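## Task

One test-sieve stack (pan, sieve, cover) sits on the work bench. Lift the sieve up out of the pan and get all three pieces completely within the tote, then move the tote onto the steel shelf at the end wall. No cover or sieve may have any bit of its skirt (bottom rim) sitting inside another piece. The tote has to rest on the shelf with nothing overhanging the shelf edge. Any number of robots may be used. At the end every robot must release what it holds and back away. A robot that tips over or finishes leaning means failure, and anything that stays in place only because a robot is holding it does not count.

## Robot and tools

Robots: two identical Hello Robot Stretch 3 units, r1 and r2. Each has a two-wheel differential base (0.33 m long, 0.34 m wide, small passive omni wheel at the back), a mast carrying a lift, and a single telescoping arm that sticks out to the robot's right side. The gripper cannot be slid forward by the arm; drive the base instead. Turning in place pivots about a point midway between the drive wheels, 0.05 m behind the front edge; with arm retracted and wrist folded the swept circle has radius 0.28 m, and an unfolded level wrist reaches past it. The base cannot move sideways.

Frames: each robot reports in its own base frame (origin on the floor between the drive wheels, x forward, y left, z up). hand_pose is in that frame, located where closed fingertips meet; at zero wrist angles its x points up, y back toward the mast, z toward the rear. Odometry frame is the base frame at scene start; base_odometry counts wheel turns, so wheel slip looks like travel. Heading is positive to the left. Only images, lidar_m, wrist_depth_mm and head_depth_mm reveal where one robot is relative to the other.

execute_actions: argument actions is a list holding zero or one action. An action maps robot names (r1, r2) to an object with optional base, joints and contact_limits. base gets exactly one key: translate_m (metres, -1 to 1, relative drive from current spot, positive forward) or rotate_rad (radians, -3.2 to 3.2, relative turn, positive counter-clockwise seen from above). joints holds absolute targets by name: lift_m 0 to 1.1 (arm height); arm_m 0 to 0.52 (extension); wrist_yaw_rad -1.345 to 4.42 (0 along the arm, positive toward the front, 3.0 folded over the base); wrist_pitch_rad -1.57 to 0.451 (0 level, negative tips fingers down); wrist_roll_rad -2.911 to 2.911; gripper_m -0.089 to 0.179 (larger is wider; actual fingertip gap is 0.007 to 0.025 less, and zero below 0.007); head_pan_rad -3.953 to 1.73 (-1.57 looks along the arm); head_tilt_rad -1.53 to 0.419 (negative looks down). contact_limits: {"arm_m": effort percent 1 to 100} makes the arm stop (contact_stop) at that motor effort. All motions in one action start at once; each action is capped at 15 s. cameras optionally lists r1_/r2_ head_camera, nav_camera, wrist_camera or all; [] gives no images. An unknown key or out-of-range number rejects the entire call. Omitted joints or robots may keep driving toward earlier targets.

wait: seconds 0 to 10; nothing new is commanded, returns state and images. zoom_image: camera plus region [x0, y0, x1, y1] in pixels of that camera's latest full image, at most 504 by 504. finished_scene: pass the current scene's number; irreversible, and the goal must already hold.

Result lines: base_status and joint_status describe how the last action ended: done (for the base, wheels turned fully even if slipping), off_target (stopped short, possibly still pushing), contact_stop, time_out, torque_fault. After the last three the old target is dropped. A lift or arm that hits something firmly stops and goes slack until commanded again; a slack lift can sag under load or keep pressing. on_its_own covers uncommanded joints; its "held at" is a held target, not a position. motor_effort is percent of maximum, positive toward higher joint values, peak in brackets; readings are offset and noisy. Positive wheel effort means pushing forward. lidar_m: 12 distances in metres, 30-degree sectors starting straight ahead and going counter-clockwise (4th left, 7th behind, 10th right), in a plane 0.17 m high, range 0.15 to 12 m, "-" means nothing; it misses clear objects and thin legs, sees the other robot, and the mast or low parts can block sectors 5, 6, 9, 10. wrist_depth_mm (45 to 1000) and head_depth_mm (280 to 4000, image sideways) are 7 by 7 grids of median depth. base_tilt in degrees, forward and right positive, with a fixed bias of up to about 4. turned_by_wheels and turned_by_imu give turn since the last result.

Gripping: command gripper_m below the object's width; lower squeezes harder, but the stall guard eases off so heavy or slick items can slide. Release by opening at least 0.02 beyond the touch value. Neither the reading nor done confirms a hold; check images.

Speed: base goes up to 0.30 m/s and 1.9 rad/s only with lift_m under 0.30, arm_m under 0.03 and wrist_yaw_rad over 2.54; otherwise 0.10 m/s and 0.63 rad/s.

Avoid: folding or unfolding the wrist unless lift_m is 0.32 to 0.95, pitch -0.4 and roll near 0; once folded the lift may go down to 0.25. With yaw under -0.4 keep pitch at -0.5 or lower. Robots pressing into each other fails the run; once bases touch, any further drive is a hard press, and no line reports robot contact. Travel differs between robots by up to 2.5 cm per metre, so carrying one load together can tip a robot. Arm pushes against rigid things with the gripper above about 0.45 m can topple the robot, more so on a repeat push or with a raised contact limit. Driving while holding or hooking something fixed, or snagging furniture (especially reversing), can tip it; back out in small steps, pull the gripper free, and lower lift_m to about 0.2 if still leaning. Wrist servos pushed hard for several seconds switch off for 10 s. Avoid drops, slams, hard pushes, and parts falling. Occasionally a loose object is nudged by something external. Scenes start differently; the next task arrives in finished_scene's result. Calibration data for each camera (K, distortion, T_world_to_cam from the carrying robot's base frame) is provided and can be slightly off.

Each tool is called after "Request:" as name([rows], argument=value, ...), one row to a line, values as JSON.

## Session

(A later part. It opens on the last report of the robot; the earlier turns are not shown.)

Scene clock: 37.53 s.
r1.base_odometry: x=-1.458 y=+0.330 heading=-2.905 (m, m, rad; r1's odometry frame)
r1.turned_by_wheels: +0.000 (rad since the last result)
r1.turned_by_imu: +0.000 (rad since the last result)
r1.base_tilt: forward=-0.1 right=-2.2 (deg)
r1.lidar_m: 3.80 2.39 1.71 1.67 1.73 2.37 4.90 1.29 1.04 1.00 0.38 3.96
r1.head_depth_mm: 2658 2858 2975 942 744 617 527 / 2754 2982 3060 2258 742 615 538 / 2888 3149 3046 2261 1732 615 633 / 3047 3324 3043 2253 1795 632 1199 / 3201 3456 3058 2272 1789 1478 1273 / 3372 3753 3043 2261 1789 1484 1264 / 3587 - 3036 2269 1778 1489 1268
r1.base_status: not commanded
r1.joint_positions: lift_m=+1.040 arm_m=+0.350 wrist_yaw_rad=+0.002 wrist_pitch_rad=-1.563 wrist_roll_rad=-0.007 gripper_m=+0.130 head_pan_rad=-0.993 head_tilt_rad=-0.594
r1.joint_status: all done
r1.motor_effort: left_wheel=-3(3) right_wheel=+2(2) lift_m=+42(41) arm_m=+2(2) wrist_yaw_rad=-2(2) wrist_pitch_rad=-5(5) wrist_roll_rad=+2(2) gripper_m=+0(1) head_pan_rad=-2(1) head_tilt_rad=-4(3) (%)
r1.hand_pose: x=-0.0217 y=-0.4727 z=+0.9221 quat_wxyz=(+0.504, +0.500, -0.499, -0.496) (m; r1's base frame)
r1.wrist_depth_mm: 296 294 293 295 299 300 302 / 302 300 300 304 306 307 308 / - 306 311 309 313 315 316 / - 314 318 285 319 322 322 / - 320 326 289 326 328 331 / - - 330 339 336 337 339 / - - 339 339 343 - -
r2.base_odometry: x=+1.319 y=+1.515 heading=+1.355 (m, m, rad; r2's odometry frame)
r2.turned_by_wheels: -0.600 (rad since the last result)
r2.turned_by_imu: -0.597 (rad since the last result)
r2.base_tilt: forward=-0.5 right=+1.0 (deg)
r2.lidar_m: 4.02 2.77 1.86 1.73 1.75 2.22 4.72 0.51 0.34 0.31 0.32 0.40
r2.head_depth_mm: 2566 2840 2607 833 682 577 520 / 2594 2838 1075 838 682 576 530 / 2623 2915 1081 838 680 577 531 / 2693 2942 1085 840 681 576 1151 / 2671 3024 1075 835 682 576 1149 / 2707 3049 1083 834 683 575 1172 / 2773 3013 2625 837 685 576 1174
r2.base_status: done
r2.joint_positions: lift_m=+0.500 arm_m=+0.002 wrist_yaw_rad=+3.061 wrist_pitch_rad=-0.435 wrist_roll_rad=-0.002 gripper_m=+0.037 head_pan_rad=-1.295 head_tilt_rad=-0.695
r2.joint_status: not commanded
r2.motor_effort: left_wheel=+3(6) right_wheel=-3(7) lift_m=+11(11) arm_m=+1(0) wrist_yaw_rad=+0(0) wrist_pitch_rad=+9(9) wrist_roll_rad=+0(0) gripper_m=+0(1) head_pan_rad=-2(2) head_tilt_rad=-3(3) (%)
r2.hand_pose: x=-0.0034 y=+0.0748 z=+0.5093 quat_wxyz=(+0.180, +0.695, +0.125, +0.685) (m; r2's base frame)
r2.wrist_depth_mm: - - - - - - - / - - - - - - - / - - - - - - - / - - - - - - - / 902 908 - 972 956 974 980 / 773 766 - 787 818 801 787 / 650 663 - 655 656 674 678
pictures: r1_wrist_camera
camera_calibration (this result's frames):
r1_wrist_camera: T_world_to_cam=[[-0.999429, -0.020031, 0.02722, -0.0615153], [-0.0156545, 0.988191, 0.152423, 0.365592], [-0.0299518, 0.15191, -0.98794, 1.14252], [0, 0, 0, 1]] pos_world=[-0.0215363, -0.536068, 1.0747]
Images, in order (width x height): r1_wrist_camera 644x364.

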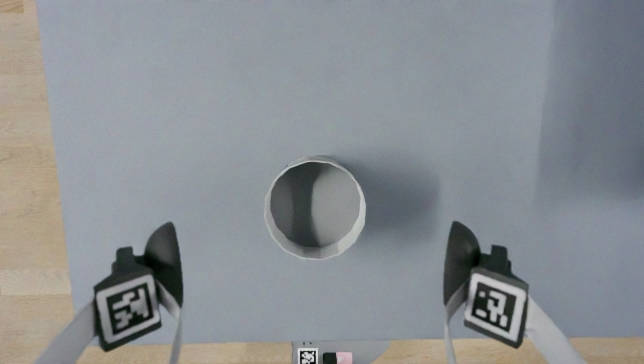

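Request:
execute_actions([
  {"r1":{"joints":{"lift_m":0.926,"arm_m":0.353}},"r2":{"base":{"rotate_rad":0.09},"joints":{"lift_m":0.72}}},
], cameras=["r1_wrist_camera"])

Request:
execute_actions([
  {"r1":{"joints":{"gripper_m":-0.01}},"r2":{"joints":{"lift_m":0.93}}},
], cameras=["r1_wrist_camera"])

Request:
execute_actions([
  {"r1":{"joints":{"lift_m":1.06,"head_pan_rad":-2.0,"head_tilt_rad":-0.75}},"r2":{"base":{"translate_m":-0.15},"joints":{"wrist_yaw_rad":0,"head_pan_rad":-1.9}}},
], cameras=["r1_wrist_camera","r1_head_camera","r2_head_camera"])

Scene clock: 41.70 s.
r1.base_odometry: x=-1.458 y=+0.330 heading=-2.905 (m, m, rad; r1's odometry frame)
r1.turned_by_wheels: +0.000 (rad since the last result)
r1.turned_by_imu: -0.001 (rad since the last result)
r1.base_tilt: forward=-0.2 right=-2.1 (deg)
r1.lidar_m: 3.81 2.39 1.71 1.67 1.73 2.36 4.90 1.29 1.04 1.00 0.38 3.95
r1.head_depth_mm: 2638 2855 3008 942 744 611 528 / 2762 3004 3086 2257 745 615 538 / 2902 3181 3022 2270 1746 616 634 / 3059 3351 3032 2263 1791 629 1197 / 3184 3548 3042 2262 1796 1490 1275 / 3393 3728 3050 2252 1798 1475 1268 / 3616 - 3026 2226 1786 1482 1271
r1.base_status: not commanded
r1.joint_positions: lift_m=+0.926 arm_m=+0.353 wrist_yaw_rad=+0.002 wrist_pitch_rad=-1.563 wrist_roll_rad=-0.007 gripper_m=+0.130 head_pan_rad=-0.993 head_tilt_rad=-0.594
r1.joint_status: all done
r1.motor_effort: left_wheel=-3(1) right_wheel=+2(2) lift_m=+32(34) arm_m=+2(2) wrist_yaw_rad=-2(2) wrist_pitch_rad=-4(5) wrist_roll_rad=+2(3) gripper_m=+0(1) head_pan_rad=-2(3) head_tilt_rad=-4(3) (%)
r1.hand_pose: x=-0.0217 y=-0.4755 z=+0.8084 quat_wxyz=(+0.504, +0.500, -0.499, -0.496) (m; r1's base frame)
r1.wrist_depth_mm: 186 188 189 189 191 193 193 / 192 191 194 196 196 197 199 / 195 197 197 199 201 202 202 / 200 202 202 197 204 207 207 / 204 206 206 172 207 211 212 / 210 - 177 178 212 215 218 / 213 218 218 172 218 223 222
r2.base_odometry: x=+1.319 y=+1.515 heading=+1.445 (m, m, rad; r2's odometry frame)
r2.turned_by_wheels: +0.090 (rad since the last result)
r2.turned_by_imu: +0.091 (rad since the last result)
r2.base_tilt: forward=-0.5 right=+1.0 (deg)
r2.lidar_m: 4.03 2.50 1.81 1.73 1.79 2.40 4.73 0.46 0.33 0.31 0.32 0.44
r2.head_depth_mm: 2549 2817 2598 836 683 577 510 / 2561 2901 2562 836 682 578 519 / 2644 2890 1076 835 680 577 524 / 2711 2985 1076 836 680 578 1151 / 2728 3098 1081 837 681 576 1178 / 2815 3105 2638 839 683 578 1203 / 2895 3170 2633 1980 683 576 847
r2.base_status: done
r2.joint_positions: lift_m=+0.720 arm_m=+0.002 wrist_yaw_rad=+3.061 wrist_pitch_rad=-0.435 wrist_roll_rad=-0.002 gripper_m=+0.037 head_pan_rad=-1.295 head_tilt_rad=-0.695
r2.joint_status: all done
r2.motor_effort: left_wheel=-2(4) right_wheel=+4(5) lift_m=+27(29) arm_m=+0(1) wrist_yaw_rad=+0(0) wrist_pitch_rad=+9(9) wrist_roll_rad=+0(0) gripper_m=+0(1) head_pan_rad=-2(2) head_tilt_rad=-3(2) (%)
r2.hand_pose: x=-0.0034 y=+0.0748 z=+0.7284 quat_wxyz=(+0.180, +0.695, +0.125, +0.685) (m; r2's base frame)
r2.wrist_depth_mm: - - - - - - - / - - - - - - - / - - - - - - - / - - - - - - - / - - - - - - - / - - - - - - - / 872 892 - 887 901 913 891
pictures: r1_wrist_camera
camera_calibration (this result's frames):
r1_wrist_camera: T_world_to_cam=[[-0.99943, -0.0200027, 0.0272054, -0.0584519], [-0.0156052, 0.988072, 0.153198, 0.384997], [-0.0299452, 0.152686, -0.987821, 1.03091], [0, 0, 0, 1]] pos_world=[-0.0215397, -0.53898, 0.960966]
Images, in order (width x height): r1_wrist_camera 644x364.

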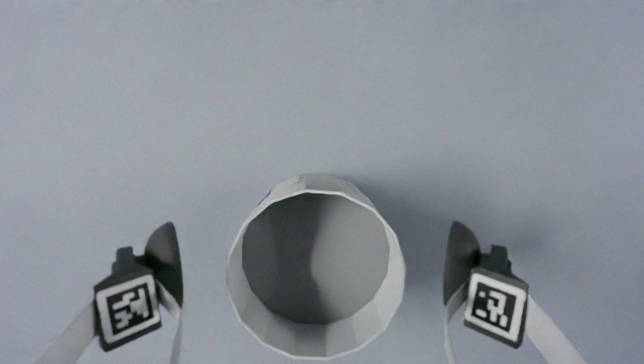

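Scene clock: 44.43 s.
r1.base_odometry: x=-1.458 y=+0.330 heading=-2.905 (m, m, rad; r1's odometry frame)
r1.turned_by_wheels: +0.000 (rad since the last result)
r1.turned_by_imu: -0.001 (rad since the last result)
r1.base_tilt: forward=-0.1 right=-2.2 (deg)
r1.lidar_m: 3.79 2.38 1.71 1.67 1.73 2.36 4.90 1.29 1.04 1.00 0.38 3.97
r1.head_depth_mm: 2648 2870 3003 939 745 615 527 / 2763 3024 3041 2248 742 616 538 / 2909 3153 3038 2255 1735 615 635 / 3025 3335 3049 2275 1783 630 1202 / 3242 3553 3014 2247 1786 1491 1274 / 3369 3743 3040 2254 1793 1493 1267 / 3585 - 3010 2242 1782 1484 1274
r1.base_status: not commanded
r1.joint_positions: lift_m=+0.926 arm_m=+0.353 wrist_yaw_rad=+0.002 wrist_pitch_rad=-1.563 wrist_roll_rad=-0.006 gripper_m=-0.004 head_pan_rad=-0.993 head_tilt_rad=-0.594
r1.joint_status: gripper_m off_target (ended at -0.004, target -0.010)
r1.on_its_own: gripper_m is held at -0.006, not at your -0.010, by its stall guard, which is still easing
r1.motor_effort: left_wheel=-3(3) right_wheel=+3(4) lift_m=+33(33) arm_m=+2(2) wrist_yaw_rad=-2(2) wrist_pitch_rad=-4(4) wrist_roll_rad=+2(3) gripper_m=-38(99) head_pan_rad=-2(2) head_tilt_rad=-4(4) (%)
r1.hand_pose: x=-0.0217 y=-0.4755 z=+0.8084 quat_wxyz=(+0.504, +0.500, -0.499, -0.496) (m; r1's base frame)
r1.wrist_depth_mm: 187 188 189 189 191 192 194 / 192 191 193 194 196 196 198 / 196 197 197 198 199 201 203 / 200 200 204 201 204 205 207 / 205 205 170 170 208 211 212 / 209 209 172 173 171 215 216 / 216 215 218 168 222 222 222
r2.base_odometry: x=+1.319 y=+1.515 heading=+1.445 (m, m, rad; r2's odometry frame)
r2.turned_by_wheels: +0.000 (rad since the last result)
r2.turned_by_imu: +0.001 (rad since the last result)
r2.base_tilt: forward=-0.5 right=+0.9 (deg)
r2.lidar_m: 4.03 2.51 1.81 1.73 1.79 2.41 4.72 0.45 0.33 0.31 0.32 0.44
r2.head_depth_mm: 2524 2804 2623 834 682 - - / 2601 2843 2631 835 679 - - / 2630 2911 1075 838 691 - - / 2714 3026 1080 832 685 603 1178 / 2762 3104 1078 835 680 576 1175 / 2801 3182 2587 834 683 576 1195 / 2877 3170 2647 1977 683 577 843
r2.base_status: not commanded
r2.joint_positions: lift_m=+0.930 arm_m=+0.002 wrist_yaw_rad=+3.061 wrist_pitch_rad=-0.435 wrist_roll_rad=-0.002 gripper_m=+0.037 head_pan_rad=-1.295 head_tilt_rad=-0.695
r2.joint_status: all done
r2.motor_effort: left_wheel=-2(2) right_wheel=+3(3) lift_m=+27(28) arm_m=+0(0) wrist_yaw_rad=+0(0) wrist_pitch_rad=+9(9) wrist_roll_rad=+0(0) gripper_m=-1(1) head_pan_rad=-2(1) head_tilt_rad=-3(3) (%)
r2.hand_pose: x=-0.0034 y=+0.0748 z=+0.9384 quat_wxyz=(+0.180, +0.695, +0.125, +0.685) (m; r2's base frame)
r2.wrist_depth_mm: - - - - - - - / - - - - - - - / - - - - - - - / - - - - - - - / - - - - - - - / - - - - - - - / - - - - - - -
pictures: r1_wrist_camera
camera_calibration (this result's frames):
r1_wrist_camera: T_world_to_cam=[[-0.999447, -0.0191476, 0.0271997, -0.0580406], [-0.0147608, 0.988085, 0.153198, 0.385025], [-0.029809, 0.152711, -0.987821, 1.03091], [0, 0, 0, 1]] pos_world=[-0.0215949, -0.53898, 0.960947]
Images, in order (width x height): r1_wrist_camera 644x364.

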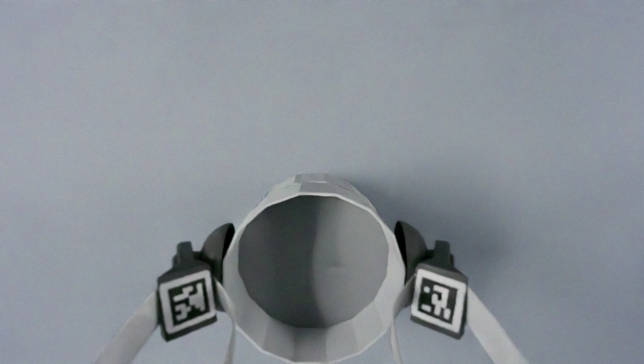

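Scene clock: 47.03 s.
r1.base_odometry: x=-1.458 y=+0.330 heading=-2.905 (m, m, rad; r1's odometry frame)
r1.turned_by_wheels: +0.000 (rad since the last result)
r1.turned_by_imu: -0.001 (rad since the last result)
r1.base_tilt: forward=-0.1 right=-2.2 (deg)
r1.lidar_m: 3.81 2.38 1.71 1.68 1.73 2.36 4.89 1.29 1.04 1.00 0.38 3.97
r1.head_depth_mm: - - 860 772 1517 1360 1196 / - - 891 770 694 1356 1195 / - 1062 864 770 660 1356 1192 / - 2998 921 768 644 1330 1188 / 3022 2892 949 766 642 1277 1190 / 2824 2995 943 765 641 575 1190 / 2727 2877 944 722 634 561 1186
r1.base_status: not commanded
r1.joint_positions: lift_m=+1.060 arm_m=+0.353 wrist_yaw_rad=+0.002 wrist_pitch_rad=-1.563 wrist_roll_rad=-0.006 gripper_m=+0.011 head_pan_rad=-1.993 head_tilt_rad=-0.740
r1.joint_status: all done
r1.on_its_own: gripper_m is held at +0.009, not at your -0.010, by its stall guard, which is still easing
r1.motor_effort: left_wheel=-2(3) right_wheel=+3(2) lift_m=+43(48) arm_m=+2(3) wrist_yaw_rad=-2(2) wrist_pitch_rad=-5(4) wrist_roll_rad=+2(2) gripper_m=-32(37) head_pan_rad=-2(30) head_tilt_rad=-6(20) (%)
r1.hand_pose: x=-0.0217 y=-0.4755 z=+0.9421 quat_wxyz=(+0.504, +0.500, -0.499, -0.496) (m; r1's base frame)
r1.wrist_depth_mm: - 314 314 315 319 318 322 / - 321 320 323 321 330 326 / - 323 332 329 331 332 335 / - 335 338 334 342 338 342 / - 344 171 171 344 351 351 / - 349 172 174 172 359 361 / - - - 169 - - -
r2.base_odometry: x=+1.300 y=+1.366 heading=+1.444 (m, m, rad; r2's odometry frame)
r2.turned_by_wheels: +0.000 (rad since the last result)
r2.turned_by_imu: +0.000 (rad since the last result)
r2.base_tilt: forward=-0.5 right=+1.1 (deg)
r2.lidar_m: 4.19 2.50 1.80 1.73 1.78 2.40 4.56 0.46 0.33 0.32 0.33 0.44
r2.head_depth_mm: 3070 3261 1077 851 - - - / 2994 3270 1083 835 - - - / 2861 3163 1073 770 - - - / 2859 3135 966 829 - - - / 2719 3041 962 830 657 - - / 2648 2868 956 787 - - 522 / 2560 2811 2619 838 701 576 510
r2.base_status: done
r2.joint_positions: lift_m=+0.930 arm_m=+0.002 wrist_yaw_rad=+0.002 wrist_pitch_rad=-0.435 wrist_roll_rad=-0.002 gripper_m=+0.037 head_pan_rad=-1.893 head_tilt_rad=-0.695
r2.joint_status: all done
r2.motor_effort: left_wheel=-2(6) right_wheel=+4(5) lift_m=+27(27) arm_m=+0(0) wrist_yaw_rad=-1(1) wrist_pitch_rad=+9(9) wrist_roll_rad=+0(1) gripper_m=+0(0) head_pan_rad=-2(25) head_tilt_rad=-3(3) (%)
r2.hand_pose: x=-0.0211 y=-0.3690 z=+0.9384 quat_wxyz=(+0.692, +0.154, -0.689, -0.152) (m; r2's base frame)
r2.wrist_depth_mm: - - - - - - - / - - - - - - - / - 752 757 710 657 732 799 / 554 555 557 535 569 509 576 / 431 440 444 442 325 393 351 / 360 361 376 367 348 350 361 / 306 309 304 315 312 316 316
pictures: r1_head_camera (sideways: a quarter turn clockwise sets it upright), r1_wrist_camera, r2_head_camera (sideways: a quarter turn clockwise sets it upright)
camera_calibration (this result's frames):
r1_head_camera: T_world_to_cam=[[0.292468, 0.62036, -0.727747, 0.970672], [0.895125, -0.44537, -0.0199156, 0.0261894], [-0.336471, -0.6456, -0.685556, 0.846327], [0, 0, 0, 1]] pos_world=[-0.0225692, -0.0441134, 1.28713]
r1_wrist_camera: T_world_to_cam=[[-0.999447, -0.019148, 0.0271997, -0.0616769], [-0.0147611, 0.988085, 0.153198, 0.364546], [-0.029809, 0.152711, -0.987821, 1.16296], [0, 0, 0, 1]] pos_world=[-0.0215949, -0.538981, 1.09463]
r2_head_camera: T_world_to_cam=[[0.189611, 0.583401, -0.789741, 1.04384], [0.9457, -0.324785, -0.0128713, 0.0128526], [-0.264005, -0.744418, -0.613305, 0.754455], [0, 0, 0, 1]] pos_world=[-0.010898, -0.0431736, 1.28724]
Images, in order (width x height): r1_head_camera 896x504, r1_wrist_camera 644x364, r2_head_camera 896x504.

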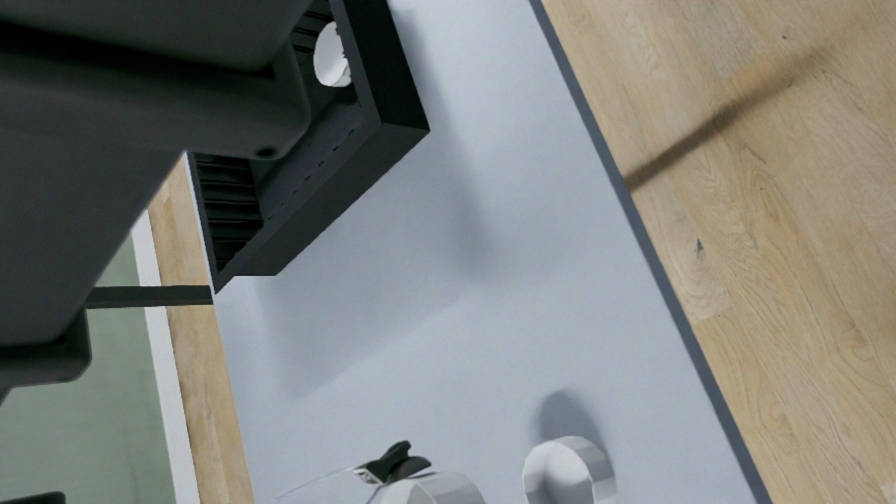

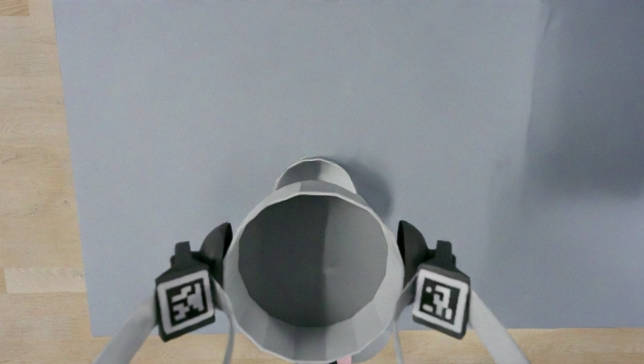

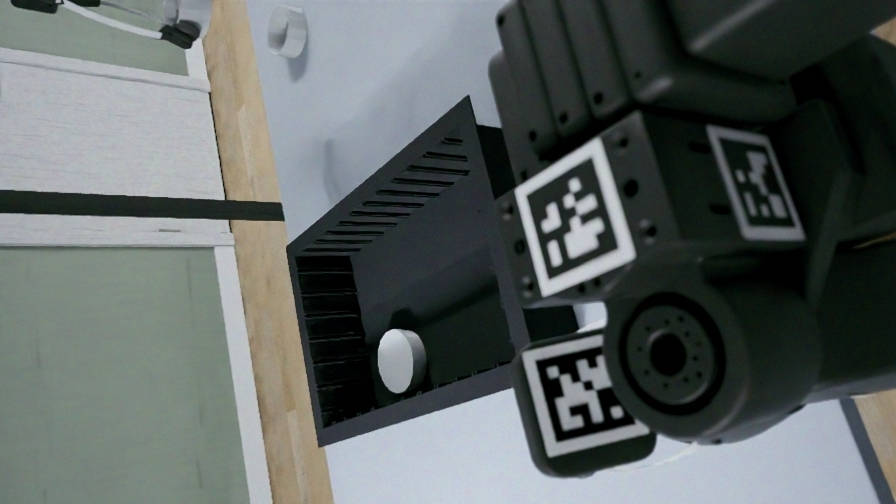

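Request:
execute_actions([
  {"r1":{"base":{"translate_m":-0.49},"joints":{"arm_m":0.52,"wrist_roll_rad":1.57}},"r2":{"joints":{"lift_m":1.06,"wrist_pitch_rad":-1.57,"wrist_roll_rad":1.57,"gripper_m":0.09,"arm_m":0.15}}},
], cameras=["r1_wrist_camera","r2_head_camera"])

Scene clock: 54.97 s.
r1.base_odometry: x=-0.981 y=+0.445 heading=-2.905 (m, m, rad; r1's odometry frame)
r1.turned_by_wheels: +0.000 (rad since the last result)
r1.turned_by_imu: +0.001 (rad since the last result)
r1.base_tilt: forward=-0.3 right=-2.0 (deg)
r1.lidar_m: 4.29 2.35 1.74 1.67 1.74 2.37 4.40 0.83 1.04 1.00 1.04 0.73
r1.head_depth_mm: - - 933 773 1507 1362 1193 / - - 926 771 696 1357 1195 / - 1199 952 769 660 1353 1196 / - 3027 952 769 645 1324 1189 / 2991 3002 950 729 642 1280 1191 / 2864 3013 887 699 641 587 1184 / 2661 2863 879 748 626 562 1184
r1.base_status: done
r1.joint_positions: lift_m=+1.060 arm_m=+0.520 wrist_yaw_rad=+0.002 wrist_pitch_rad=-1.562 wrist_roll_rad=+1.563 gripper_m=+0.040 head_pan_rad=-1.993 head_tilt_rad=-0.741
r1.joint_status: all done
r1.on_its_own: gripper_m is held at +0.040, not at your -0.010, by its stall guard, which is not easing now
r1.motor_effort: left_wheel=-2(6) right_wheel=+2(4) lift_m=+41(42) arm_m=+1(3) wrist_yaw_rad=-3(2) wrist_pitch_rad=-5(9) wrist_roll_rad=+2(1) gripper_m=+0(28) head_pan_rad=-1(2) head_tilt_rad=-5(5) (%)
r1.hand_pose: x=-0.0216 y=-0.6427 z=+0.9421 quat_wxyz=(+0.004, +0.003, -0.710, -0.704) (m; r1's base frame)
r1.wrist_depth_mm: 270 288 286 281 280 249 313 / 299 316 316 317 303 267 325 / 296 324 323 329 325 266 327 / 300 334 334 339 295 262 338 / 299 344 341 345 339 263 349 / 285 320 - 323 350 282 358 / 270 266 366 269 370 363 366
r2.base_odometry: x=+1.300 y=+1.366 heading=+1.444 (m, m, rad; r2's odometry frame)
r2.turned_by_wheels: +0.000 (rad since the last result)
r2.turned_by_imu: +0.002 (rad since the last result)
r2.base_tilt: forward=-0.5 right=+1.0 (deg)
r2.lidar_m: 4.18 2.50 1.80 1.73 1.78 2.40 4.58 0.46 0.33 0.32 0.33 0.44
r2.head_depth_mm: - - 1080 837 679 618 1178 / - - 1076 811 682 602 1216 / - 3186 1074 748 681 577 1214 / - - 941 664 680 577 1195 / - - 948 781 660 589 1157 / - - - - - 576 519 / - - - - 680 576 510
r2.base_status: not commanded
r2.joint_positions: lift_m=+1.060 arm_m=+0.150 wrist_yaw_rad=+0.001 wrist_pitch_rad=-1.561 wrist_roll_rad=+1.566 gripper_m=+0.090 head_pan_rad=-1.893 head_tilt_rad=-0.695
r2.joint_status: all done
r2.motor_effort: left_wheel=-2(2) right_wheel=+4(4) lift_m=+27(28) arm_m=+5(6) wrist_yaw_rad=-1(2) wrist_pitch_rad=-4(8) wrist_roll_rad=+2(2) gripper_m=-1(83) head_pan_rad=-2(2) head_tilt_rad=-3(2) (%)
r2.hand_pose: x=-0.0216 y=-0.2728 z=+0.9418 quat_wxyz=(+0.002, +0.002, -0.710, -0.704) (m; r2's base frame)
r2.wrist_depth_mm: 268 320 320 - - - - / 268 322 325 - - - - / 275 332 333 - - - - / 337 340 338 - - - - / 351 351 345 - - - - / 355 356 355 - - - - / 363 366 363 - - - -
pictures: r1_wrist_camera, r2_head_camera (sideways: a quarter turn clockwise sets it upright)
camera_calibration (this result's frames):
r1_wrist_camera: T_world_to_cam=[[-0.0203728, 0.99963, 0.0180246, 0.619743], [0.987156, 0.0172547, 0.158826, -0.0778657], [0.158457, 0.0210288, -0.987142, 1.1073], [0, 0, 0, 1]] pos_world=[-0.085968, -0.641455, 1.09426]
r2_head_camera: T_world_to_cam=[[0.189678, 0.583379, -0.789741, 1.04384], [0.945663, -0.324895, -0.0128713, 0.0128528], [-0.264092, -0.744388, -0.613305, 0.754456], [0, 0, 0, 1]] pos_world=[-0.010903, -0.0431716, 1.28724]
Images, in order (width x height): r1_wrist_camera 644x364, r2_head_camera 896x504.

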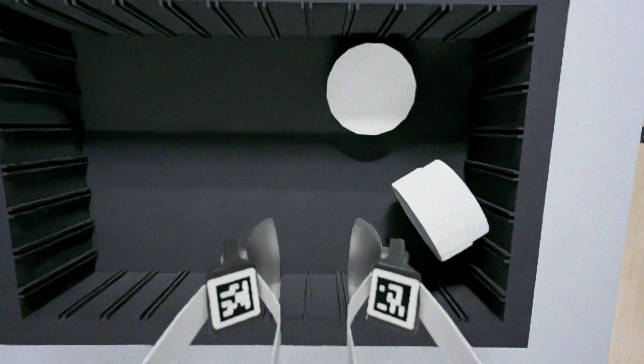

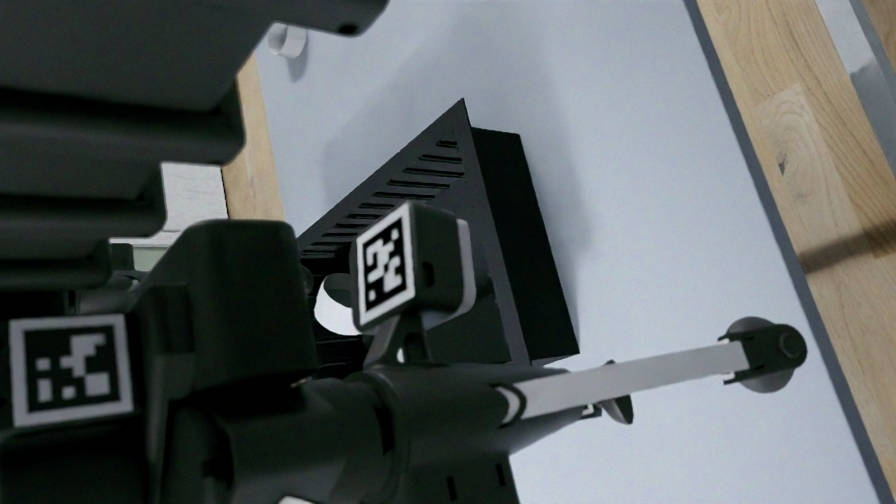

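Request:
execute_actions([
  {"r1":{"base":{"translate_m":0.49},"joints":{"arm_m":0.346,"wrist_roll_rad":0,"gripper_m":0.13}},"r2":{"base":{"translate_m":-0.13},"joints":{"arm_m":0.36}}},
], cameras=["r2_wrist_camera"])

Request:
execute_actions([
  {"r1":{"joints":{"lift_m":0.9}}},
], cameras=["r1_wrist_camera"])

Scene clock: 62.53 s.
r1.base_odometry: x=-1.458 y=+0.330 heading=-2.905 (m, m, rad; r1's odometry frame)
r1.turned_by_wheels: +0.000 (rad since the last result)
r1.turned_by_imu: -0.004 (rad since the last result)
r1.base_tilt: forward=-0.1 right=-2.3 (deg)
r1.lidar_m: 3.79 2.39 1.70 1.67 1.73 2.36 4.87 1.29 1.04 1.00 0.38 3.94
r1.head_depth_mm: - - 852 773 1504 1360 1196 / - - 891 764 693 1355 1194 / - 1062 867 769 661 1361 1192 / - 3017 922 766 643 1326 1193 / - 2916 949 766 643 1279 1185 / 2795 2985 949 763 639 575 1185 / 2739 2885 942 761 632 562 1187
r1.base_status: done
r1.joint_positions: lift_m=+1.060 arm_m=+0.346 wrist_yaw_rad=+0.002 wrist_pitch_rad=-1.564 wrist_roll_rad=+0.007 gripper_m=+0.130 head_pan_rad=-1.993 head_tilt_rad=-0.741
r1.joint_status: all done
r1.motor_effort: left_wheel=-3(6) right_wheel=+2(8) lift_m=+41(41) arm_m=-2(3) wrist_yaw_rad=-2(2) wrist_pitch_rad=-4(5) wrist_roll_rad=-2(2) gripper_m=+0(82) head_pan_rad=-2(3) head_tilt_rad=-5(5) (%)
r1.hand_pose: x=-0.0217 y=-0.4689 z=+0.9422 quat_wxyz=(+0.501, +0.497, -0.503, -0.500) (m; r1's base frame)
r1.wrist_depth_mm: - 312 315 317 317 319 325 / - 319 320 320 325 325 325 / - 328 325 331 337 336 333 / - 332 335 335 335 342 345 / - 341 343 344 345 348 351 / - - 353 354 359 358 363 / - - - 358 - - -
r2.base_odometry: x=+1.284 y=+1.237 heading=+1.444 (m, m, rad; r2's odometry frame)
r2.turned_by_wheels: +0.000 (rad since the last result)
r2.turned_by_imu: +0.001 (rad since the last result)
r2.base_tilt: forward=-0.5 right=+1.0 (deg)
r2.lidar_m: 4.32 2.50 1.80 1.72 1.79 2.40 4.45 0.47 0.33 0.32 0.33 0.45
r2.head_depth_mm: - - 1082 835 682 617 1175 / - 3279 1071 836 680 601 1214 / - 3284 1081 835 684 576 1217 / - 3124 1075 767 680 576 1194 / 2819 3011 1017 805 659 574 1157 / - 2899 932 861 646 577 530 / - - 909 826 632 577 511
r2.base_status: done
r2.joint_positions: lift_m=+1.060 arm_m=+0.360 wrist_yaw_rad=+0.000 wrist_pitch_rad=-1.562 wrist_roll_rad=+1.567 gripper_m=+0.090 head_pan_rad=-1.893 head_tilt_rad=-0.695
r2.joint_status: all done
r2.motor_effort: left_wheel=-2(6) right_wheel=+3(5) lift_m=+27(27) arm_m=+5(5) wrist_yaw_rad=-1(1) wrist_pitch_rad=-4(4) wrist_roll_rad=+1(2) gripper_m=+0(0) head_pan_rad=-3(2) head_tilt_rad=-2(3) (%)
r2.hand_pose: x=-0.0215 y=-0.4826 z=+0.9418 quat_wxyz=(+0.002, +0.001, -0.710, -0.704) (m; r2's base frame)
r2.wrist_depth_mm: 264 260 255 277 318 317 - / 324 322 322 324 323 325 - / 330 327 326 328 330 327 - / 333 337 337 335 338 341 - / 323 344 342 346 346 - - / 294 298 303 329 358 - - / 365 360 365 361 361 - -
pictures: r2_wrist_camera
camera_calibration (this result's frames):
r2_wrist_camera: T_world_to_cam=[[-0.0174662, 0.999768, 0.0125912, 0.465002], [0.99233, 0.0157921, 0.122608, -0.0434072], [0.12238, 0.0146361, -0.992375, 1.1122], [0, 0, 0, 1]] pos_world=[-0.0849155, -0.480487, 1.10319]
Images, in order (width x height): r2_wrist_camera 644x364.

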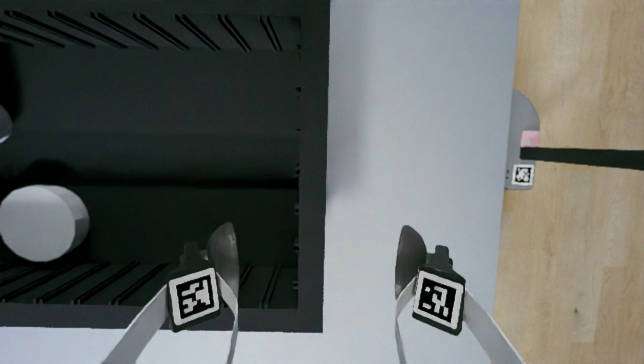

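Scene clock: 64.83 s.
r1.base_odometry: x=-1.458 y=+0.330 heading=-2.905 (m, m, rad; r1's odometry frame)
r1.turned_by_wheels: +0.000 (rad since the last result)
r1.turned_by_imu: -0.001 (rad since the last result)
r1.base_tilt: forward=-0.2 right=-2.2 (deg)
r1.lidar_m: 3.80 2.39 1.71 1.67 1.73 2.37 4.90 1.29 1.04 1.00 0.38 3.96
r1.head_depth_mm: 3602 1260 892 773 698 - - / 3404 1258 957 765 - - - / 1009 1065 876 800 - - 1195 / 3070 3019 920 - - 1332 1184 / 2922 2914 - - 627 1280 1191 / 2791 2993 - 761 633 575 1187 / 2701 - 879 763 633 562 1184
r1.base_status: not commanded
r1.joint_positions: lift_m=+0.900 arm_m=+0.346 wrist_yaw_rad=+0.002 wrist_pitch_rad=-1.564 wrist_roll_rad=+0.007 gripper_m=+0.130 head_pan_rad=-1.993 head_tilt_rad=-0.741
r1.joint_status: all done
r1.motor_effort: left_wheel=-3(2) right_wheel=+2(3) lift_m=+32(34) arm_m=-2(2) wrist_yaw_rad=-2(2) wrist_pitch_rad=-4(4) wrist_roll_rad=-2(2) gripper_m=+0(0) head_pan_rad=-2(3) head_tilt_rad=-5(6) (%)
r1.hand_pose: x=-0.0217 y=-0.4689 z=+0.7825 quat_wxyz=(+0.501, +0.497, -0.503, -0.500) (m; r1's base frame)
r1.wrist_depth_mm: 164 164 165 166 166 167 169 / 166 167 169 170 171 172 172 / 171 170 172 173 174 175 177 / 173 175 176 176 177 179 180 / 178 178 179 179 181 185 185 / 182 - 183 182 186 187 190 / 185 189 190 175 191 194 193
r2.base_odometry: x=+1.284 y=+1.237 heading=+1.444 (m, m, rad; r2's odometry frame)
r2.turned_by_wheels: +0.000 (rad since the last result)
r2.turned_by_imu: +0.000 (rad since the last result)
r2.base_tilt: forward=-0.5 right=+1.0 (deg)
r2.lidar_m: 4.31 2.50 1.80 1.72 1.78 2.40 4.45 0.46 0.33 0.32 0.33 0.44
r2.head_depth_mm: - - 1079 835 682 615 1184 / - 3241 1059 835 685 602 1223 / - 3255 1085 836 683 577 1221 / - 3057 1071 765 681 577 1198 / 2783 3020 1012 810 659 576 1147 / - 2871 934 862 646 577 529 / - - 909 826 632 578 509
r2.base_status: not commanded
r2.joint_positions: lift_m=+1.060 arm_m=+0.360 wrist_yaw_rad=+0.000 wrist_pitch_rad=-1.562 wrist_roll_rad=+1.567 gripper_m=+0.090 head_pan_rad=-1.893 head_tilt_rad=-0.695
r2.joint_status: not commanded
r2.motor_effort: left_wheel=-2(2) right_wheel=+4(3) lift_m=+27(27) arm_m=+4(5) wrist_yaw_rad=-1(1) wrist_pitch_rad=-4(4) wrist_roll_rad=+1(1) gripper_m=+0(1) head_pan_rad=-2(3) head_tilt_rad=-3(3) (%)
r2.hand_pose: x=-0.0215 y=-0.4826 z=+0.9418 quat_wxyz=(+0.002, +0.001, -0.710, -0.704) (m; r2's base frame)
r2.wrist_depth_mm: 262 259 253 279 319 315 - / 321 321 324 319 323 325 - / 328 329 329 327 333 333 - / 336 339 335 338 339 341 - / 322 344 341 344 345 - - / 295 297 302 329 356 - - / 361 365 364 363 358 - -
pictures: r1_wrist_camera
camera_calibration (this result's frames):
r1_wrist_camera: T_world_to_cam=[[-0.999614, -0.00602518, 0.0271114, -0.050991], [-0.00179255, 0.988145, 0.153511, 0.382579], [-0.0277149, 0.153403, -0.987775, 1.00459], [0, 0, 0, 1]] pos_world=[-0.0224435, -0.532457, 0.934959]
Images, in order (width x height): r1_wrist_camera 644x364.

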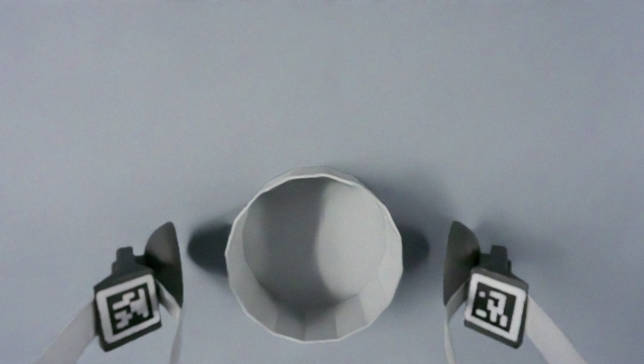

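Request:
execute_actions([
  {"r1":{"joints":{"lift_m":0.897,"arm_m":0.343}},"r2":{"base":{"translate_m":-0.03}}},
], cameras=[])

Request:
execute_actions([
  {"r1":{"joints":{"gripper_m":-0.01}},"r2":{"joints":{"arm_m":0.2}}},
], cameras=[])

Request:
execute_actions([
  {"r1":{"joints":{"lift_m":1.06}}},
], cameras=["r1_wrist_camera"])

Request:
execute_actions([
  {"r1":{"base":{"translate_m":-0.5},"joints":{"arm_m":0.52,"gripper_m":-0.012,"wrist_pitch_rad":-1.45}}},
], cameras=["r1_wrist_camera"])

Scene clock: 68.20 s.
r1.base_odometry: x=-1.458 y=+0.330 heading=-2.905 (m, m, rad; r1's odometry frame)
r1.turned_by_wheels: +0.000 (rad since the last result)
r1.turned_by_imu: -0.001 (rad since the last result)
r1.base_tilt: forward=-0.3 right=-2.3 (deg)
r1.lidar_m: 3.80 2.39 1.71 1.67 1.74 2.37 4.90 1.29 1.04 1.00 0.38 3.96
r1.head_depth_mm: 3579 1266 892 773 697 - - / 3420 1256 952 766 677 - - / 954 1067 877 807 - - 1188 / 3065 3060 925 - - 1322 1190 / 2957 3020 1037 - 628 1277 1184 / 2733 3013 - 764 641 575 1185 / 2709 2858 868 761 631 560 1184
r1.base_status: not commanded
r1.joint_positions: lift_m=+0.897 arm_m=+0.343 wrist_yaw_rad=+0.002 wrist_pitch_rad=-1.564 wrist_roll_rad=+0.007 gripper_m=+0.130 head_pan_rad=-1.993 head_tilt_rad=-0.741
r1.joint_status: all done
r1.motor_effort: left_wheel=-1(2) right_wheel=+3(3) lift_m=+32(35) arm_m=-2(3) wrist_yaw_rad=-3(2) wrist_pitch_rad=-4(4) wrist_roll_rad=-2(2) gripper_m=+2(0) head_pan_rad=-2(2) head_tilt_rad=-5(4) (%)
r1.hand_pose: x=-0.0217 y=-0.4659 z=+0.7795 quat_wxyz=(+0.501, +0.497, -0.503, -0.500) (m; r1's base frame)
r1.wrist_depth_mm: 160 161 162 163 164 165 165 / 163 164 165 167 167 168 170 / 167 168 169 170 171 172 173 / 171 172 172 172 174 176 176 / 175 176 176 177 178 181 182 / 179 - 179 180 183 185 186 / 182 186 187 171 188 190 190
r2.base_odometry: x=+1.280 y=+1.208 heading=+1.444 (m, m, rad; r2's odometry frame)
r2.turned_by_wheels: +0.000 (rad since the last result)
r2.turned_by_imu: +0.000 (rad since the last result)
r2.base_tilt: forward=-0.6 right=+1.0 (deg)
r2.lidar_m: 4.34 2.50 1.80 1.72 1.78 2.40 4.42 0.47 0.34 0.32 0.33 0.45
r2.head_depth_mm: - - 1070 834 683 617 1174 / - 3058 1070 836 680 602 1220 / - 3181 1055 839 680 577 1222 / - 3032 1080 838 679 576 1201 / 2779 3007 1071 783 662 578 1144 / - 2884 935 863 646 577 529 / - - 907 813 631 576 510
r2.base_status: done
r2.joint_positions: lift_m=+1.060 arm_m=+0.360 wrist_yaw_rad=+0.000 wrist_pitch_rad=-1.562 wrist_roll_rad=+1.567 gripper_m=+0.090 head_pan_rad=-1.893 head_tilt_rad=-0.695
r2.joint_status: not commanded
r2.motor_effort: left_wheel=-2(5) right_wheel=+3(6) lift_m=+27(27) arm_m=+4(5) wrist_yaw_rad=+0(0) wrist_pitch_rad=-4(4) wrist_roll_rad=+1(2) gripper_m=+0(1) head_pan_rad=-2(2) head_tilt_rad=-2(2) (%)
r2.hand_pose: x=-0.0215 y=-0.4826 z=+0.9418 quat_wxyz=(+0.002, +0.001, -0.710, -0.704) (m; r2's base frame)
r2.wrist_depth_mm: 237 233 315 315 317 318 - / 322 325 319 326 322 325 - / 330 328 331 330 333 333 - / 334 337 333 335 338 342 - / 323 343 340 341 348 - - / 328 350 346 347 352 - - / 268 268 270 288 360 - -
pictures: none
No camera images: the call's "cameras" was empty. Leave "cameras" out to get every camera's image.

Scene clock: 70.63 s.
r1.base_odometry: x=-1.458 y=+0.330 heading=-2.905 (m, m, rad; r1's odometry frame)
r1.turned_by_wheels: +0.000 (rad since the last result)
r1.turned_by_imu: -0.001 (rad since the last result)
r1.base_tilt: forward=-0.2 right=-2.2 (deg)
r1.lidar_m: 3.80 2.38 1.70 1.67 1.73 2.36 4.88 1.29 1.04 1.00 0.38 3.94
r1.head_depth_mm: 3581 1267 893 773 696 - - / 3412 1258 951 766 678 - - / 3213 1253 876 808 - - 1191 / 1112 3031 923 - - 1319 1188 / 2952 3037 1040 - 628 1280 1187 / 2757 2983 - 764 640 574 1190 / 2699 2843 867 762 626 562 1180
r1.base_status: not commanded
r1.joint_positions: lift_m=+0.897 arm_m=+0.343 wrist_yaw_rad=+0.002 wrist_pitch_rad=-1.569 wrist_roll_rad=+0.006 gripper_m=-0.004 head_pan_rad=-1.993 head_tilt_rad=-0.741
r1.joint_status: gripper_m off_target (ended at -0.004, target -0.010)
r1.on_its_own: gripper_m is held at -0.006, not at your -0.010, by its stall guard, which is still easing
r1.motor_effort: left_wheel=-2(2) right_wheel=+2(4) lift_m=+33(33) arm_m=-2(2) wrist_yaw_rad=-2(3) wrist_pitch_rad=-1(4) wrist_roll_rad=-2(2) gripper_m=-37(99) head_pan_rad=-3(2) head_tilt_rad=-5(5) (%)
r1.hand_pose: x=-0.0217 y=-0.4645 z=+0.7796 quat_wxyz=(+0.499, +0.498, -0.501, -0.501) (m; r1's base frame)
r1.wrist_depth_mm: 160 160 161 162 163 164 165 / 164 164 165 165 167 167 168 / 167 168 169 169 171 172 173 / 170 172 172 170 174 176 178 / 175 175 172 173 177 181 182 / 180 180 164 176 161 185 186 / 184 185 185 168 189 190 192
r2.base_odometry: x=+1.280 y=+1.208 heading=+1.444 (m, m, rad; r2's odometry frame)
r2.turned_by_wheels: +0.000 (rad since the last result)
r2.turned_by_imu: +0.000 (rad since the last result)
r2.base_tilt: forward=-0.5 right=+1.0 (deg)
r2.lidar_m: 4.35 2.49 1.80 1.72 1.77 2.39 4.42 0.47 0.34 0.32 0.33 0.45
r2.head_depth_mm: - - 1083 836 684 617 1170 / - - 1065 833 681 603 1223 / - 3232 1064 837 682 576 1213 / - 3074 1125 836 680 576 1197 / 2724 - 2804 775 661 576 1153 / - - 2749 830 647 565 529 / - - - 779 632 577 509
r2.base_status: not commanded
r2.joint_positions: lift_m=+1.060 arm_m=+0.200 wrist_yaw_rad=+0.000 wrist_pitch_rad=-1.562 wrist_roll_rad=+1.567 gripper_m=+0.090 head_pan_rad=-1.893 head_tilt_rad=-0.695
r2.joint_status: all done
r2.motor_effort: left_wheel=-2(2) right_wheel=+3(2) lift_m=+27(27) arm_m=-4(4) wrist_yaw_rad=+0(1) wrist_pitch_rad=-4(4) wrist_roll_rad=+1(1) gripper_m=+0(0) head_pan_rad=-3(3) head_tilt_rad=-3(3) (%)
r2.hand_pose: x=-0.0215 y=-0.3232 z=+0.9418 quat_wxyz=(+0.002, +0.001, -0.710, -0.704) (m; r2's base frame)
r2.wrist_depth_mm: 235 316 317 318 - - - / 323 293 324 325 - - - / 328 293 332 332 - - - / 340 317 339 341 - - - / 343 322 346 345 - - - / 347 299 352 356 - - - / 276 283 365 363 - - -
pictures: none
No camera images: the call's "cameras" was empty. Leave "cameras" out to get every camera's image.

Scene clock: 72.93 s.
r1.base_odometry: x=-1.458 y=+0.330 heading=-2.905 (m, m, rad; r1's odometry frame)
r1.turned_by_wheels: +0.000 (rad since the last result)
r1.turned_by_imu: -0.001 (rad since the last result)
r1.base_tilt: forward=-0.1 right=-2.1 (deg)
r1.lidar_m: 3.81 2.39 1.71 1.67 1.73 2.36 4.89 1.29 1.04 1.00 0.38 3.98
r1.head_depth_mm: - - 855 775 1512 1359 1195 / - - 891 765 696 1361 1194 / - 1060 870 768 660 1360 1192 / - 3013 921 767 643 1323 1192 / - 3009 952 763 642 1273 1189 / 2746 2874 947 764 640 575 1185 / 2711 2886 944 721 641 562 1186
r1.base_status: not commanded
r1.joint_positions: lift_m=+1.060 arm_m=+0.343 wrist_yaw_rad=+0.002 wrist_pitch_rad=-1.569 wrist_roll_rad=+0.006 gripper_m=+0.007 head_pan_rad=-1.993 head_tilt_rad=-0.741
r1.joint_status: all done
r1.on_its_own: gripper_m is held at +0.006, not at your -0.010, by its stall guard, which is still easing
r1.motor_effort: left_wheel=-2(2) right_wheel=+2(3) lift_m=+42(46) arm_m=-2(2) wrist_yaw_rad=-2(2) wrist_pitch_rad=-1(0) wrist_roll_rad=-2(2) gripper_m=-32(37) head_pan_rad=-2(3) head_tilt_rad=-5(6) (%)
r1.hand_pose: x=-0.0217 y=-0.4645 z=+0.9423 quat_wxyz=(+0.499, +0.498, -0.501, -0.501) (m; r1's base frame)
r1.wrist_depth_mm: - 311 313 314 318 320 321 / - 316 320 325 323 326 329 / - 328 330 328 330 333 333 / - 334 335 171 338 342 341 / - 343 173 173 344 352 353 / - 347 164 176 160 360 361 / - - - 160 - - -
r2.base_odometry: x=+1.280 y=+1.208 heading=+1.444 (m, m, rad; r2's odometry frame)
r2.turned_by_wheels: +0.000 (rad since the last result)
r2.turned_by_imu: +0.000 (rad since the last result)
r2.base_tilt: forward=-0.6 right=+1.0 (deg)
r2.lidar_m: 4.34 2.50 1.80 1.72 1.78 2.39 4.43 0.47 0.33 0.32 0.33 0.45
r2.head_depth_mm: - - 1077 834 683 618 1170 / - - 1075 834 684 602 1221 / - 3247 1078 833 680 576 1221 / - 3141 1129 834 683 576 1198 / 2760 - 2858 772 660 576 1155 / - - 2827 833 647 564 529 / - - - 782 632 577 509
r2.base_status: not commanded
r2.joint_positions: lift_m=+1.060 arm_m=+0.200 wrist_yaw_rad=+0.000 wrist_pitch_rad=-1.562 wrist_roll_rad=+1.567 gripper_m=+0.090 head_pan_rad=-1.893 head_tilt_rad=-0.695
r2.joint_status: not commanded
r2.motor_effort: left_wheel=-2(2) right_wheel=+3(3) lift_m=+27(27) arm_m=-3(4) wrist_yaw_rad=-1(0) wrist_pitch_rad=-4(4) wrist_roll_rad=+1(1) gripper_m=+1(1) head_pan_rad=-2(2) head_tilt_rad=-3(3) (%)
r2.hand_pose: x=-0.0215 y=-0.3232 z=+0.9418 quat_wxyz=(+0.002, +0.001, -0.710, -0.704) (m; r2's base frame)
r2.wrist_depth_mm: 236 314 318 316 - - - / 323 293 327 323 - - - / 330 294 330 329 - - - / 337 321 338 338 - - - / 345 322 344 346 - - - / 353 300 358 356 - - - / 274 283 366 363 - - -
pictures: r1_wrist_camera
camera_calibration (this result's frames):
r1_wrist_camera: T_world_to_cam=[[-0.999611, -0.0066594, 0.0270882, -0.0555717], [-0.00227112, 0.987291, 0.158908, 0.348206], [-0.0278021, 0.158785, -0.986922, 1.16344], [0, 0, 0, 1]] pos_world=[-0.022413, -0.528888, 1.0944]
Images, in order (width x height): r1_wrist_camera 644x364.

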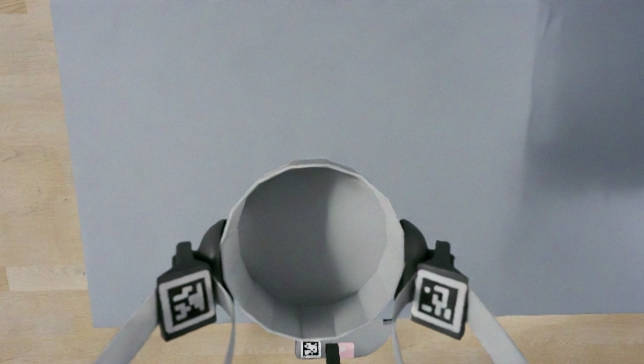

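Scene clock: 79.00 s.
r1.base_odometry: x=-0.971 y=+0.448 heading=-2.905 (m, m, rad; r1's odometry frame)
r1.turned_by_wheels: +0.000 (rad since the last result)
r1.turned_by_imu: +0.001 (rad since the last result)
r1.base_tilt: forward=-0.2 right=-2.2 (deg)
r1.lidar_m: 4.30 2.35 1.74 1.67 1.73 2.36 4.39 0.82 1.04 1.00 1.04 0.73
r1.head_depth_mm: - - 929 774 1508 1364 1197 / - - 923 773 695 1357 1198 / - 1203 956 768 661 1357 1196 / - 3030 950 767 644 1333 1183 / 3036 3006 949 747 641 1280 1189 / 2874 2979 915 678 640 586 1187 / 2731 2860 881 735 626 564 1180
r1.base_status: done
r1.joint_positions: lift_m=+1.060 arm_m=+0.520 wrist_yaw_rad=+0.002 wrist_pitch_rad=-1.454 wrist_roll_rad=+0.006 gripper_m=+0.020 head_pan_rad=-1.993 head_tilt_rad=-0.741
r1.joint_status: gripper_m off_target (ended at +0.020, target -0.012); the others done
r1.on_its_own: gripper_m is held at +0.018, not at your -0.012, by its stall guard, which is still easing
r1.motor_effort: left_wheel=-2(7) right_wheel=+2(4) lift_m=+42(42) arm_m=+3(3) wrist_yaw_rad=-2(2) wrist_pitch_rad=+2(4) wrist_roll_rad=-2(2) gripper_m=-27(99) head_pan_rad=-2(3) head_tilt_rad=-6(4) (%)
r1.hand_pose: x=-0.0216 y=-0.6706 z=+0.9412 quat_wxyz=(+0.527, +0.469, -0.529, -0.471) (m; r1's base frame)
r1.wrist_depth_mm: 328 327 327 327 333 280 337 / 330 333 329 331 333 281 338 / 331 330 332 334 335 281 343 / 335 334 332 172 340 281 343 / 334 337 174 174 257 280 347 / 338 337 165 178 160 271 345 / 339 343 333 268 346 308 354
r2.base_odometry: x=+1.280 y=+1.208 heading=+1.444 (m, m, rad; r2's odometry frame)
r2.turned_by_wheels: +0.000 (rad since the last result)
r2.turned_by_imu: +0.001 (rad since the last result)
r2.base_tilt: forward=-0.5 right=+1.0 (deg)
r2.lidar_m: 4.35 2.50 1.80 1.72 1.78 2.40 4.43 0.47 0.33 0.32 0.33 0.45
r2.head_depth_mm: - - 1076 836 681 617 1175 / - - 1078 835 682 605 1215 / - 3207 1080 835 680 575 1212 / - 3180 1129 836 681 579 1189 / 2740 - 2858 774 659 578 1160 / - - 1836 831 646 566 530 / - - - 783 632 577 509
r2.base_status: not commanded
r2.joint_positions: lift_m=+1.060 arm_m=+0.200 wrist_yaw_rad=+0.000 wrist_pitch_rad=-1.562 wrist_roll_rad=+1.567 gripper_m=+0.090 head_pan_rad=-1.893 head_tilt_rad=-0.695
r2.joint_status: not commanded
r2.motor_effort: left_wheel=-2(2) right_wheel=+3(3) lift_m=+27(27) arm_m=-5(4) wrist_yaw_rad=+0(1) wrist_pitch_rad=-4(4) wrist_roll_rad=+2(2) gripper_m=-1(1) head_pan_rad=-2(2) head_tilt_rad=-3(3) (%)
r2.hand_pose: x=-0.0215 y=-0.3232 z=+0.9418 quat_wxyz=(+0.002, +0.001, -0.710, -0.704) (m; r2's base frame)
r2.wrist_depth_mm: 235 318 318 317 - - - / 323 291 326 323 - - - / 329 291 333 333 - - - / 335 318 343 336 - - - / 345 319 344 346 - - - / 347 300 352 355 - - - / 275 283 359 364 - - -
pictures: r1_wrist_camera
camera_calibration (this result's frames):
r1_wrist_camera: T_world_to_cam=[[-0.999616, -0.00348245, 0.0274748, -0.0550988], [-0.00225982, 0.999011, 0.0444061, 0.667473], [-0.0276022, 0.044327, -0.998636, 1.12943], [0, 0, 0, 1]] pos_world=[-0.0223944, -0.717069, 1.09976]
Images, in order (width x height): r1_wrist_camera 644x364.

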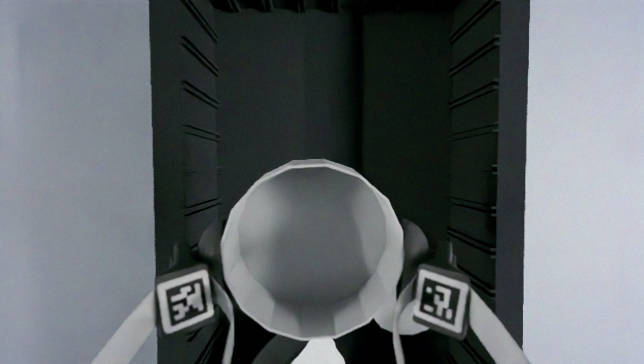

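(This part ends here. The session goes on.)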